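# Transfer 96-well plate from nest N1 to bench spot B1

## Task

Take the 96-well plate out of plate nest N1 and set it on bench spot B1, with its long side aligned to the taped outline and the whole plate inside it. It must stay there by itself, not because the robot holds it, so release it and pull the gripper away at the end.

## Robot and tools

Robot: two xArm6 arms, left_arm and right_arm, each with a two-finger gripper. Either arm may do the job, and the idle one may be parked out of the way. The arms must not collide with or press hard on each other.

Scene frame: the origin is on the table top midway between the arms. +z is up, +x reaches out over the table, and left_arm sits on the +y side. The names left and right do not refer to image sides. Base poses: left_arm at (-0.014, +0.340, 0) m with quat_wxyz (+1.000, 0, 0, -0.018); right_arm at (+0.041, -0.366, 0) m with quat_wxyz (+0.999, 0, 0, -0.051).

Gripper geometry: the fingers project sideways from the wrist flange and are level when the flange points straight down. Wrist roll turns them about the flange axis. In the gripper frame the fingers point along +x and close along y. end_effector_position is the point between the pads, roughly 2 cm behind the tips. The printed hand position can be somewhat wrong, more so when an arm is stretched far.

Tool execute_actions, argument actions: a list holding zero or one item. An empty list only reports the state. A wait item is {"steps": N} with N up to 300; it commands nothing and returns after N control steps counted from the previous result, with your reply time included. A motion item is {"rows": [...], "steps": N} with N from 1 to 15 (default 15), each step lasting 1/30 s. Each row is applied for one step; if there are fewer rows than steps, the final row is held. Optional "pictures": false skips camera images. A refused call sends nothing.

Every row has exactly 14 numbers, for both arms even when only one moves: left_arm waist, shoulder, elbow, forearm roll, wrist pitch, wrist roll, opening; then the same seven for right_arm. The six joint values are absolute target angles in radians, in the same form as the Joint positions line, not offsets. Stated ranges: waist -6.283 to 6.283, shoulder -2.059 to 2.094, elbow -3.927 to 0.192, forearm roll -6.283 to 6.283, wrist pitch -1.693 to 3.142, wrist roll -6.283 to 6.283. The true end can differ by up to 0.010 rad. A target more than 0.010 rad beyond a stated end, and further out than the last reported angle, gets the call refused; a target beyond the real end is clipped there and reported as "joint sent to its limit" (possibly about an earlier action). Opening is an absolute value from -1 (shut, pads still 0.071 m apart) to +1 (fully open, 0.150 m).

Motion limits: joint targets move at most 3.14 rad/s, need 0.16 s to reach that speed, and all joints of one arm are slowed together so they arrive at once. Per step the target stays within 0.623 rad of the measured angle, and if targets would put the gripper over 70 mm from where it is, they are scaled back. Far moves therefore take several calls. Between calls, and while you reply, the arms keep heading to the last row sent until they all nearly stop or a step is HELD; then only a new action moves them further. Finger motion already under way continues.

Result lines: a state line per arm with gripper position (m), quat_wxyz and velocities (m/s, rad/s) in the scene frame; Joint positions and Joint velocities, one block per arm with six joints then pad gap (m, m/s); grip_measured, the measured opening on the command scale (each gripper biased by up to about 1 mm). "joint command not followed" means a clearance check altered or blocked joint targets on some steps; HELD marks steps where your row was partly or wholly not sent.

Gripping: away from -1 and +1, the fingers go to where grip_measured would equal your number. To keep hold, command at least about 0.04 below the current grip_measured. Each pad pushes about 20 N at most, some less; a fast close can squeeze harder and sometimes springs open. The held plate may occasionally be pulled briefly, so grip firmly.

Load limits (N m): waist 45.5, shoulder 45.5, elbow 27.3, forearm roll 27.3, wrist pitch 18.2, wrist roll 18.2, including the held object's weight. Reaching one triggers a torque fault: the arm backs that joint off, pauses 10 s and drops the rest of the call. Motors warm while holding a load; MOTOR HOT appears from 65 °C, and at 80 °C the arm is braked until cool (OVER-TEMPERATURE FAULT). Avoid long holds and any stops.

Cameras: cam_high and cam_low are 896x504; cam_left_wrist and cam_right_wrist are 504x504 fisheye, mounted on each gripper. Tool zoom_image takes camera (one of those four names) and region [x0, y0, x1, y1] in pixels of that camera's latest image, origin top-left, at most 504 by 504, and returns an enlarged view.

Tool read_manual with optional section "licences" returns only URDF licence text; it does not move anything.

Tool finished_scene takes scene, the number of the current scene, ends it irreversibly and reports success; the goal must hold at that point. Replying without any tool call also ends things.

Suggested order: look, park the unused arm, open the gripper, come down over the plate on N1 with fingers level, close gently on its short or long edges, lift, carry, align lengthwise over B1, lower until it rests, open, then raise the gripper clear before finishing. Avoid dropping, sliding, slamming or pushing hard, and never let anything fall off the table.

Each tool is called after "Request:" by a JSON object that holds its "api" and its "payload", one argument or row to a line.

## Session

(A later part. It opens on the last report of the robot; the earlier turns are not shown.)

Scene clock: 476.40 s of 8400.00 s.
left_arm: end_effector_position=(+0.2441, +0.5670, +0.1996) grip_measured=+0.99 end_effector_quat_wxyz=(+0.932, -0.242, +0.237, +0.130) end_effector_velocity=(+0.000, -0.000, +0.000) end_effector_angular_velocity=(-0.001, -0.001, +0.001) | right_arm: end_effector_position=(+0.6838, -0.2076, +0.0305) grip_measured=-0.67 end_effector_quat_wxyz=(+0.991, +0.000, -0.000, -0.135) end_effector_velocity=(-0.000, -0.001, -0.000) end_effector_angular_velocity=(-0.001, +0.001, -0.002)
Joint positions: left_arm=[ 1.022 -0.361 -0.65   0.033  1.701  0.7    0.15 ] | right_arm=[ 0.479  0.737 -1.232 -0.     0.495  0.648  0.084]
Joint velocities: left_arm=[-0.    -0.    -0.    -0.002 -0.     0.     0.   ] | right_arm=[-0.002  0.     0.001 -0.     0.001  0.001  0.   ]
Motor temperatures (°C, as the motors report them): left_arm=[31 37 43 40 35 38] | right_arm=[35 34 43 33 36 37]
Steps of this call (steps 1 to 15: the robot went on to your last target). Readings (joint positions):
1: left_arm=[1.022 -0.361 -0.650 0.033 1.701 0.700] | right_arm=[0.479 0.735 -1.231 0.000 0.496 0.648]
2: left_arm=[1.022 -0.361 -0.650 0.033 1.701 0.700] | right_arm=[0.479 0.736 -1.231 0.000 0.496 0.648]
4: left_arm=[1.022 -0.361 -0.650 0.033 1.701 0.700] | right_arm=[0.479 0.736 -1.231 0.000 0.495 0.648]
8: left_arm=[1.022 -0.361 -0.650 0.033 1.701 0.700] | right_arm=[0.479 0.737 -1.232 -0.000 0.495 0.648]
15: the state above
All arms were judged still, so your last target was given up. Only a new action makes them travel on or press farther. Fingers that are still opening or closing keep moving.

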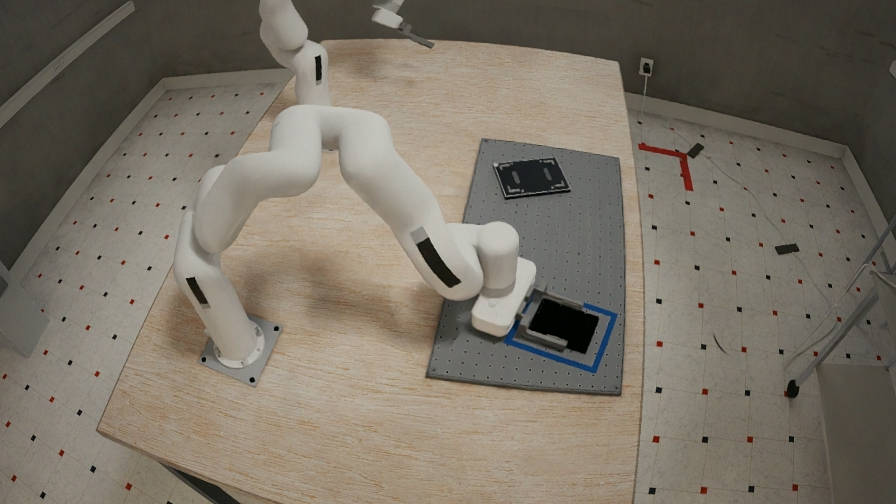

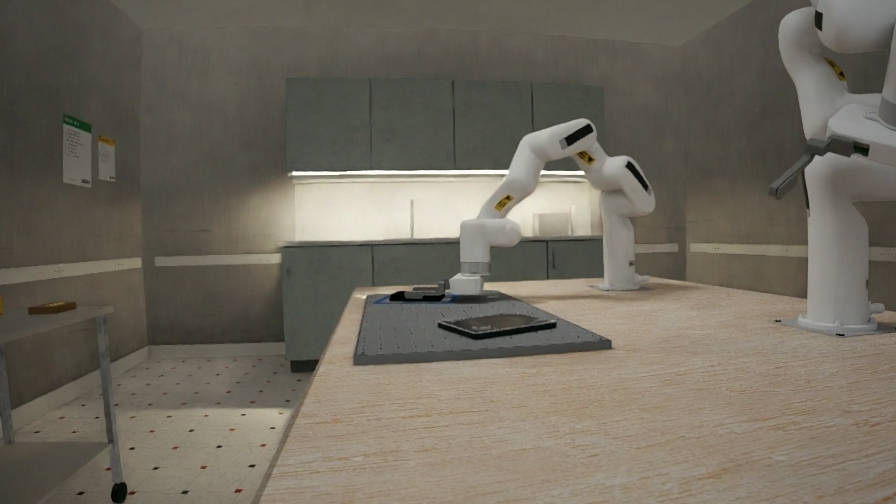

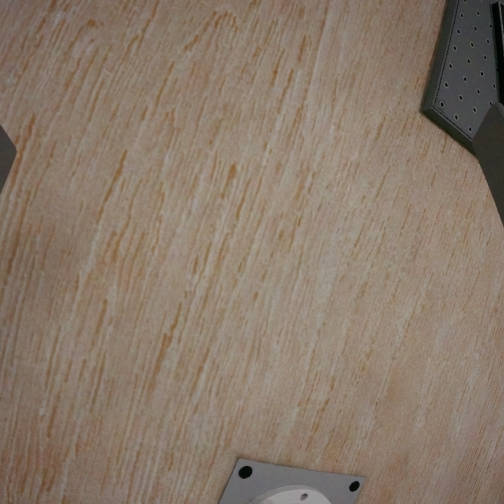

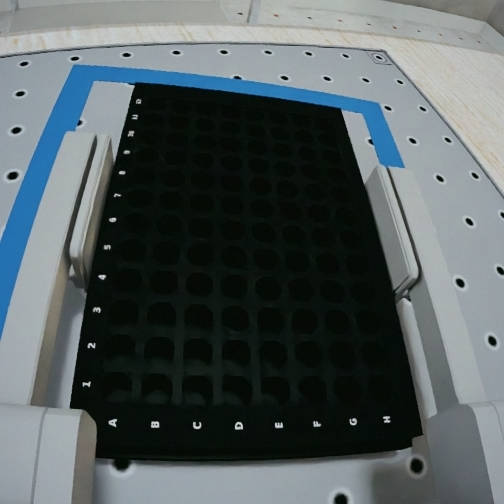

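Request:
{"api": "execute_actions", "payload": {
  "actions": [
    {"rows": [
[1.022,-0.361,-0.65,0.033,1.701,0.7,1, 0.47870,0.73718,-1.23165,0,0.49447,0.64768,-0.8],
[1.022,-0.361,-0.65,0.033,1.701,0.7,1, 0.47870,0.73743,-1.23174,0,0.49431,0.64768,-0.8],
[1.022,-0.361,-0.65,0.033,1.701,0.7,1, 0.47870,0.73795,-1.23192,0,0.49397,0.64768,-0.8],
[1.022,-0.361,-0.65,0.033,1.701,0.7,1, 0.47870,0.73872,-1.23218,0,0.49346,0.64768,-0.8],
[1.022,-0.361,-0.65,0.033,1.701,0.7,1, 0.47870,0.73963,-1.23249,0,0.49286,0.64768,-0.8],
[1.022,-0.361,-0.65,0.033,1.701,0.7,1, 0.47870,0.74054,-1.23280,0,0.49226,0.64768,-0.8],
[1.022,-0.361,-0.65,0.033,1.701,0.7,1, 0.47870,0.74131,-1.23306,0,0.49175,0.64768,-0.8],
[1.022,-0.361,-0.65,0.033,1.701,0.7,1, 0.47870,0.74183,-1.23324,0,0.49141,0.64768,-0.8],
[1.022,-0.361,-0.65,0.033,1.701,0.7,1, 0.47870,0.74208,-1.23333,0,0.49125,0.64768,-0.8],
[1.022,-0.361,-0.65,0.033,1.701,0.7,1, 0.47870,0.74212,-1.23334,0,0.49122,0.64768,-0.8],
[1.022,-0.361,-0.65,0.033,1.701,0.7,1, 0.47870,0.74212,-1.23334,0,0.49122,0.64768,-0.8],
[1.022,-0.361,-0.65,0.033,1.701,0.7,1, 0.47870,0.74212,-1.23334,0,0.49122,0.64768,-0.78],
[1.022,-0.361,-0.65,0.033,1.701,0.7,1, 0.47870,0.74212,-1.23334,0,0.49122,0.64768,-0.76],
[1.022,-0.361,-0.65,0.033,1.701,0.7,1, 0.47870,0.74212,-1.23334,0,0.49122,0.64768,-0.74],
[1.022,-0.361,-0.65,0.033,1.701,0.7,1, 0.47870,0.74212,-1.23334,0,0.49122,0.64768,-0.72]
], "steps": 15}
  ],
  "pictures": false
}}

Request:
{"api": "execute_actions", "payload": {
  "actions": [
    {"rows": [
[1.022,-0.361,-0.65,0.033,1.701,0.7,1, 0.47870,0.74212,-1.23334,0,0.49122,0.64768,-0.70],
[1.022,-0.361,-0.65,0.033,1.701,0.7,1, 0.47870,0.74212,-1.23334,0,0.49122,0.64768,-0.68],
[1.022,-0.361,-0.65,0.033,1.701,0.7,1, 0.47870,0.74212,-1.23334,0,0.49122,0.64768,-0.66],
[1.022,-0.361,-0.65,0.033,1.701,0.7,1, 0.47870,0.74212,-1.23334,0,0.49122,0.64768,-0.63],
[1.022,-0.361,-0.65,0.033,1.701,0.7,1, 0.47870,0.74212,-1.23334,0,0.49122,0.64768,-0.59],
[1.022,-0.361,-0.65,0.033,1.701,0.7,1, 0.47870,0.74212,-1.23334,0,0.49122,0.64768,-0.54],
[1.022,-0.361,-0.65,0.033,1.701,0.7,1, 0.47870,0.74212,-1.23334,0,0.49122,0.64768,-0.48],
[1.022,-0.361,-0.65,0.033,1.701,0.7,1, 0.47870,0.74212,-1.23334,0,0.49122,0.64768,-0.42],
[1.022,-0.361,-0.65,0.033,1.701,0.7,1, 0.47870,0.74212,-1.23334,0,0.49122,0.64768,-0.36],
[1.022,-0.361,-0.65,0.033,1.701,0.7,1, 0.47870,0.74200,-1.23330,0,0.49130,0.64768,-0.31],
[1.022,-0.361,-0.65,0.033,1.701,0.7,1, 0.47870,0.74121,-1.23303,0,0.49182,0.64768,-0.27],
[1.022,-0.361,-0.65,0.033,1.701,0.7,1, 0.47870,0.73920,-1.23235,0,0.49315,0.64768,-0.25],
[1.022,-0.361,-0.65,0.033,1.701,0.7,1, 0.47870,0.73558,-1.23112,0,0.49554,0.64768,-0.25],
[1.022,-0.361,-0.65,0.033,1.701,0.7,1, 0.47870,0.73003,-1.22923,0,0.49920,0.64768,-0.25],
[1.022,-0.361,-0.65,0.033,1.701,0.7,1, 0.47870,0.72239,-1.22664,0,0.50425,0.64768,-0.25]
], "steps": 15}
  ],
  "pictures": false
}}

Request:
{"api": "execute_actions", "payload": {
  "actions": [
    {"rows": [
[1.022,-0.361,-0.65,0.033,1.701,0.7,1, 0.47870,0.71246,-1.22315,0,0.51069,0.64768,-0.25],
[1.022,-0.361,-0.65,0.033,1.701,0.7,1, 0.47870,0.69970,-1.21804,0,0.51834,0.64768,-0.25],
[1.022,-0.361,-0.65,0.033,1.701,0.7,1, 0.47870,0.68364,-1.21063,0,0.52699,0.64768,-0.25],
[1.022,-0.361,-0.65,0.033,1.701,0.7,1, 0.47870,0.66406,-1.20045,0,0.53639,0.64768,-0.25],
[1.022,-0.361,-0.65,0.033,1.701,0.7,1, 0.47870,0.64088,-1.18716,0,0.54628,0.64768,-0.25],
[1.022,-0.361,-0.65,0.033,1.701,0.7,1, 0.47870,0.61418,-1.17064,0,0.55646,0.64768,-0.25],
[1.022,-0.361,-0.65,0.033,1.701,0.7,1, 0.47870,0.58421,-1.15090,0,0.56669,0.64768,-0.25],
[1.022,-0.361,-0.65,0.033,1.701,0.7,1, 0.47870,0.55134,-1.12807,0,0.57673,0.64768,-0.25],
[1.022,-0.361,-0.65,0.033,1.701,0.7,1, 0.47870,0.51601,-1.10238,0,0.58637,0.64768,-0.25],
[1.022,-0.361,-0.65,0.033,1.701,0.7,1, 0.47870,0.47878,-1.07419,0,0.59541,0.64768,-0.25],
[1.022,-0.361,-0.65,0.033,1.701,0.7,1, 0.47870,0.44023,-1.04392,0,0.60369,0.64768,-0.25],
[1.022,-0.361,-0.65,0.033,1.701,0.7,1, 0.47870,0.40101,-1.01206,0,0.61105,0.64768,-0.25],
[1.022,-0.361,-0.65,0.033,1.701,0.7,1, 0.47870,0.36179,-0.97913,0,0.61734,0.64768,-0.25],
[1.022,-0.361,-0.65,0.033,1.701,0.7,1, 0.47870,0.32323,-0.94570,0,0.62247,0.64768,-0.25],
[1.022,-0.361,-0.65,0.033,1.701,0.7,1, 0.47870,0.28597,-0.91236,0,0.62639,0.64768,-0.25]
], "steps": 15}
  ],
  "pictures": false
}}

Request:
{"api": "execute_actions", "payload": {
  "actions": [
    {"rows": [
[1.022,-0.361,-0.65,0.033,1.701,0.7,1, 0.47870,0.25061,-0.87966,0,0.62905,0.64768,-0.25],
[1.022,-0.361,-0.65,0.033,1.701,0.7,1, 0.47870,0.21769,-0.84815,0,0.63046,0.64768,-0.25],
[1.022,-0.361,-0.65,0.033,1.701,0.7,1, 0.47870,0.18768,-0.81835,0,0.63067,0.64768,-0.25],
[1.022,-0.361,-0.65,0.033,1.701,0.7,1, 0.47870,0.16093,-0.79073,0,0.62980,0.64768,-0.25],
[1.022,-0.361,-0.65,0.033,1.701,0.7,1, 0.47870,0.13768,-0.76565,0,0.62797,0.64768,-0.25],
[1.022,-0.361,-0.65,0.033,1.701,0.7,1, 0.47870,0.11805,-0.74344,0,0.62539,0.64768,-0.25],
[1.022,-0.361,-0.65,0.033,1.701,0.7,1, 0.47870,0.10193,-0.72428,0,0.62235,0.64768,-0.25],
[1.022,-0.361,-0.65,0.033,1.701,0.7,1, 0.47870,0.08912,-0.70826,0,0.61914,0.64768,-0.25],
[1.022,-0.361,-0.65,0.033,1.701,0.7,1, 0.47870,0.07914,-0.69531,0,0.61617,0.64768,-0.25],
[1.022,-0.361,-0.65,0.033,1.701,0.7,1, 0.47870,0.07146,-0.68525,0,0.61379,0.64768,-0.25],
[1.022,-0.361,-0.65,0.033,1.701,0.7,1, 0.47870,0.06589,-0.67795,0,0.61206,0.64768,-0.25],
[1.022,-0.361,-0.65,0.033,1.701,0.7,1, 0.47870,0.06225,-0.67318,0,0.61093,0.64768,-0.25],
[1.022,-0.361,-0.65,0.033,1.701,0.7,1, 0.47870,0.06023,-0.67054,0,0.61031,0.64768,-0.25],
[1.022,-0.361,-0.65,0.033,1.701,0.7,1, 0.47870,0.05944,-0.66950,0,0.61006,0.64768,-0.25],
[1.022,-0.361,-0.65,0.033,1.701,0.7,1, 0.47870,0.05932,-0.66934,0,0.61002,0.64768,-0.25]
], "steps": 15}
  ],
  "pictures": false
}}

Request:
{"api": "execute_actions", "payload": {
  "actions": [
    {"steps": 12}
  ]
}}

Scene clock: 589.90 s of 8400.00 s.
left_arm: end_effector_position=(+0.2441, +0.5670, +0.1996) grip_measured=+0.99 end_effector_quat_wxyz=(+0.932, -0.242, +0.237, +0.130) end_effector_velocity=(+0.000, -0.000, -0.000) end_effector_angular_velocity=(-0.000, +0.000, -0.000) | right_arm: end_effector_position=(+0.6837, -0.2077, +0.0286) grip_measured=-0.67 end_effector_quat_wxyz=(+0.991, -0.000, +0.000, -0.135) end_effector_velocity=(+0.000, -0.000, +0.000) end_effector_angular_velocity=(+0.001, -0.002, -0.001)
Joint positions: left_arm=[ 1.022 -0.361 -0.65   0.033  1.701  0.7    0.15 ] | right_arm=[ 0.479  0.742 -1.233  0.     0.491  0.648  0.084]
Joint velocities: left_arm=[-0.  0.  0. -0. -0. -0. -0.] | right_arm=[-0.001  0.001 -0.001 -0.    -0.002  0.     0.   ]
Motor temperatures (°C, as the motors report them): left_arm=[31 37 44 40 35 38] | right_arm=[35 35 43 33 36 37]
Steps of this call (steps 1 to 90: nothing new was sent; then 110.00 s passed at rest; steps 91 to 105: all 15 steps of this action). Readings (joint positions):
91: left_arm=[1.022 -0.361 -0.650 0.033 1.701 0.700] | right_arm=[0.479 0.737 -1.232 -0.000 0.494 0.648]
92: left_arm=[1.022 -0.361 -0.650 0.033 1.701 0.700] | right_arm=[0.479 0.737 -1.232 0.000 0.494 0.648]
94: left_arm=[1.022 -0.361 -0.650 0.033 1.701 0.700] | right_arm=[0.479 0.737 -1.232 -0.000 0.494 0.648]
98: left_arm=[1.022 -0.361 -0.650 0.033 1.701 0.700] | right_arm=[0.479 0.739 -1.232 -0.000 0.493 0.648]
105: the state above

Scene clock: 590.40 s of 8400.00 s.
left_arm: end_effector_position=(+0.2441, +0.5670, +0.1996) grip_measured=+0.99 end_effector_quat_wxyz=(+0.932, -0.242, +0.237, +0.130) end_effector_velocity=(-0.000, +0.000, -0.000) end_effector_angular_velocity=(+0.000, +0.000, +0.001) | right_arm: end_effector_position=(+0.6835, -0.2077, +0.0299) grip_measured=-0.25 end_effector_quat_wxyz=(+0.991, -0.000, +0.000, -0.135) end_effector_velocity=(-0.003, -0.002, +0.026) end_effector_angular_velocity=(-0.004, +0.011, -0.001)
Joint positions: left_arm=[ 1.022 -0.361 -0.65   0.033  1.701  0.7    0.15 ] | right_arm=[ 0.479  0.738 -1.232  0.     0.494  0.648  0.101]
Joint velocities: left_arm=[ 0.001 -0.     0.    -0.    -0.    -0.    -0.   ] | right_arm=[-0.    -0.079  0.034  0.     0.057  0.001  0.002]
Motor temperatures (°C, as the motors report them): left_arm=[31 37 44 40 35 38] | right_arm=[35 35 43 33 36 37]
Steps of this call (steps 1 to 15: all 15 steps of this action). Readings (joint positions):
1: left_arm=[1.022 -0.361 -0.650 0.033 1.701 0.700] | right_arm=[0.479 0.742 -1.233 -0.000 0.491 0.648]
2: left_arm=[1.022 -0.361 -0.650 0.033 1.701 0.700] | right_arm=[0.479 0.742 -1.233 -0.000 0.491 0.648]
4: left_arm=[1.022 -0.361 -0.650 0.033 1.701 0.700] | right_arm=[0.479 0.742 -1.233 -0.000 0.491 0.648]
8: left_arm=[1.022 -0.361 -0.650 0.033 1.701 0.700] | right_arm=[0.479 0.742 -1.234 -0.000 0.491 0.648]
15: the state above

Scene clock: 590.90 s of 8400.00 s.
left_arm: end_effector_position=(+0.2441, +0.5670, +0.1996) grip_measured=+0.99 end_effector_quat_wxyz=(+0.932, -0.242, +0.237, +0.130) end_effector_velocity=(+0.000, +0.000, +0.000) end_effector_angular_velocity=(+0.000, +0.000, -0.000) | right_arm: end_effector_position=(+0.6544, -0.2193, +0.1140) grip_measured=-0.25 end_effector_quat_wxyz=(+0.991, +0.000, -0.001, -0.135) end_effector_velocity=(-0.178, -0.071, +0.244) end_effector_angular_velocity=(+0.003, -0.008, -0.001)
Joint positions: left_arm=[ 1.022 -0.361 -0.65   0.033  1.701  0.7    0.15 ] | right_arm=[ 0.479  0.453 -1.052 -0.     0.597  0.648  0.101]
Joint velocities: left_arm=[-0.  0. -0.  0. -0. -0.  0.] | right_arm=[-0.001 -1.064  0.838  0.     0.218  0.     0.   ]
Motor temperatures (°C, as the motors report them): left_arm=[31 37 44 40 35 38] | right_arm=[35 35 43 33 36 37]
Steps of this call (steps 1 to 15: all 15 steps of this action). Readings (joint positions):
1: left_arm=[1.022 -0.361 -0.650 0.033 1.701 0.700] | right_arm=[0.479 0.735 -1.230 0.000 0.497 0.648]
2: left_arm=[1.022 -0.361 -0.650 0.033 1.701 0.700] | right_arm=[0.479 0.730 -1.228 0.000 0.500 0.648]
4: left_arm=[1.022 -0.361 -0.650 0.033 1.701 0.700] | right_arm=[0.479 0.715 -1.223 0.000 0.509 0.648]
8: left_arm=[1.022 -0.361 -0.650 0.033 1.701 0.700] | right_arm=[0.479 0.656 -1.193 -0.000 0.538 0.648]
15: the state above

Scene clock: 591.40 s of 8400.00 s.
left_arm: end_effector_position=(+0.2441, +0.5670, +0.1996) grip_measured=+0.99 end_effector_quat_wxyz=(+0.932, -0.242, +0.237, +0.130) end_effector_velocity=(+0.000, -0.000, +0.000) end_effector_angular_velocity=(+0.000, -0.001, -0.001) | right_arm: end_effector_position=(+0.5664, -0.2542, +0.1640) grip_measured=-0.25 end_effector_quat_wxyz=(+0.991, -0.000, +0.001, -0.135) end_effector_velocity=(-0.052, -0.021, +0.005) end_effector_angular_velocity=(+0.001, -0.002, -0.000)
Joint positions: left_arm=[ 1.022 -0.361 -0.65   0.033  1.701  0.7    0.15 ] | right_arm=[ 0.479  0.077 -0.689  0.     0.614  0.648  0.101]
Joint velocities: left_arm=[-0.001 -0.    -0.001 -0.    -0.     0.001 -0.   ] | right_arm=[-0.    -0.175  0.208 -0.    -0.035  0.     0.   ]
Motor temperatures (°C, as the motors report them): left_arm=[31 37 44 40 35 38] | right_arm=[35 34 43 33 36 37]
Steps of this call (steps 1 to 15: all 15 steps of this action). Readings (joint positions):
1: left_arm=[1.022 -0.361 -0.650 0.033 1.701 0.700] | right_arm=[0.479 0.417 -1.023 -0.000 0.604 0.648]
2: left_arm=[1.022 -0.361 -0.650 0.033 1.701 0.700] | right_arm=[0.479 0.381 -0.993 -0.000 0.610 0.648]
4: left_arm=[1.022 -0.361 -0.650 0.033 1.701 0.700] | right_arm=[0.479 0.309 -0.930 -0.000 0.619 0.648]
8: left_arm=[1.022 -0.361 -0.650 0.033 1.701 0.700] | right_arm=[0.479 0.183 -0.809 0.000 0.625 0.648]
15: the state above

Scene clock: 591.80 s of 8400.00 s.
left_arm: end_effector_position=(+0.2441, +0.5670, +0.1996) grip_measured=+0.99 end_effector_quat_wxyz=(+0.932, -0.242, +0.237, +0.130) end_effector_velocity=(+0.000, +0.000, +0.000) end_effector_angular_velocity=(-0.000, -0.001, +0.000) | right_arm: end_effector_position=(+0.5616, -0.2561, +0.1649) grip_measured=-0.25 end_effector_quat_wxyz=(+0.991, -0.000, +0.000, -0.135) end_effector_velocity=(-0.001, -0.000, +0.001) end_effector_angular_velocity=(+0.001, -0.001, +0.000)
Joint positions: left_arm=[ 1.022 -0.361 -0.65   0.033  1.701  0.7    0.15 ] | right_arm=[ 0.479  0.06  -0.67  -0.     0.61   0.648  0.101]
Joint velocities: left_arm=[ 0.     0.    -0.    -0.001 -0.     0.    -0.   ] | right_arm=[ 0.    -0.006  0.005  0.    -0.001  0.     0.   ]
Motor temperatures (°C, as the motors report them): left_arm=[31 37 44 40 35 38] | right_arm=[35 34 43 33 36 37]
Steps of this call (steps 1 to 12: the robot went on to your last target). Readings (joint positions):
1: left_arm=[1.022 -0.361 -0.650 0.033 1.701 0.700] | right_arm=[0.479 0.072 -0.684 0.000 0.613 0.648]
2: left_arm=[1.022 -0.361 -0.650 0.033 1.701 0.700] | right_arm=[0.479 0.069 -0.680 0.000 0.612 0.648]
4: left_arm=[1.022 -0.361 -0.650 0.033 1.701 0.700] | right_arm=[0.479 0.065 -0.675 -0.000 0.611 0.648]
8: left_arm=[1.022 -0.361 -0.650 0.033 1.701 0.700] | right_arm=[0.479 0.061 -0.671 -0.000 0.610 0.648]
12: the state above

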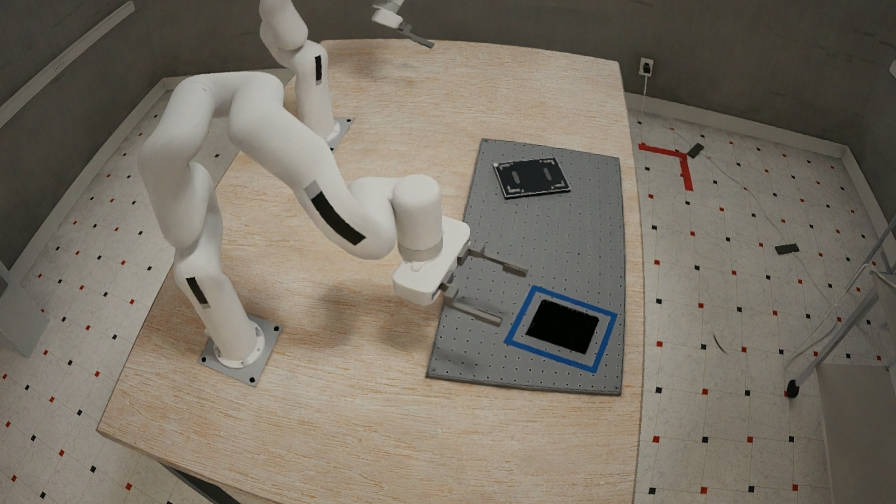

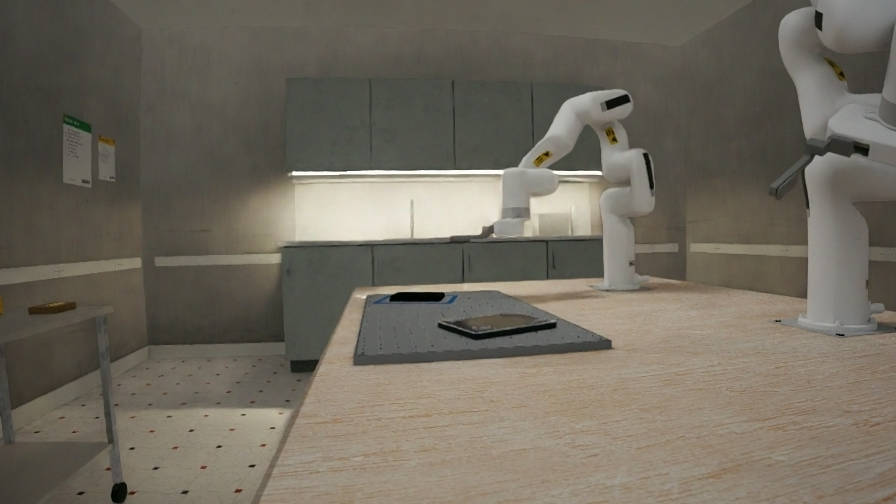

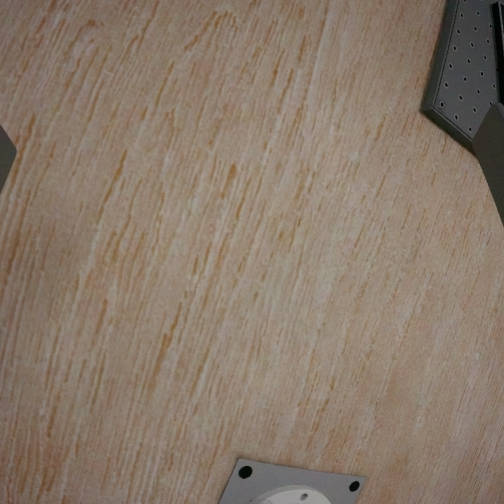

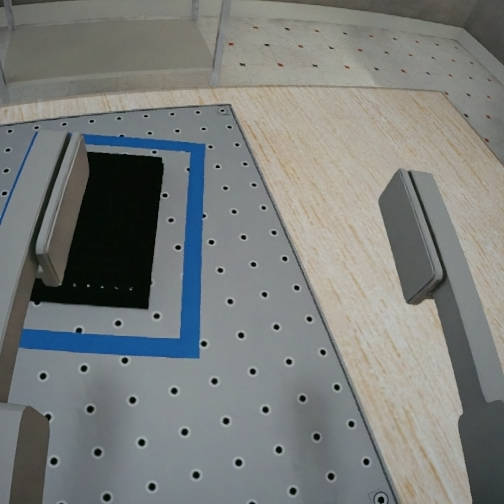

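Request:
{"api": "zoom_image", "payload": {
  "camera": "cam_high",
  "region": [490, 270, 630, 385]
}}

Region (490, 270, 630, 385) of cam_high's 896x504 image, scaled by 3.600, with more detail than that image has; it fills the top 414 rows of this view, and the rest is white.

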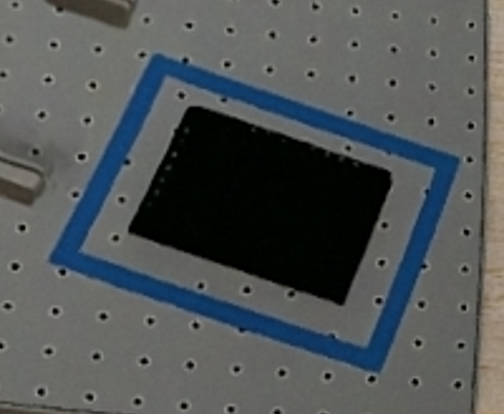

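The plate is resting lengthwise inside the taped outline and the arm is clear, so I'm ending scene 1.

Request:
{"api": "finished_scene", "payload": {
  "scene": 1
}}

The scene is finished: the task was done.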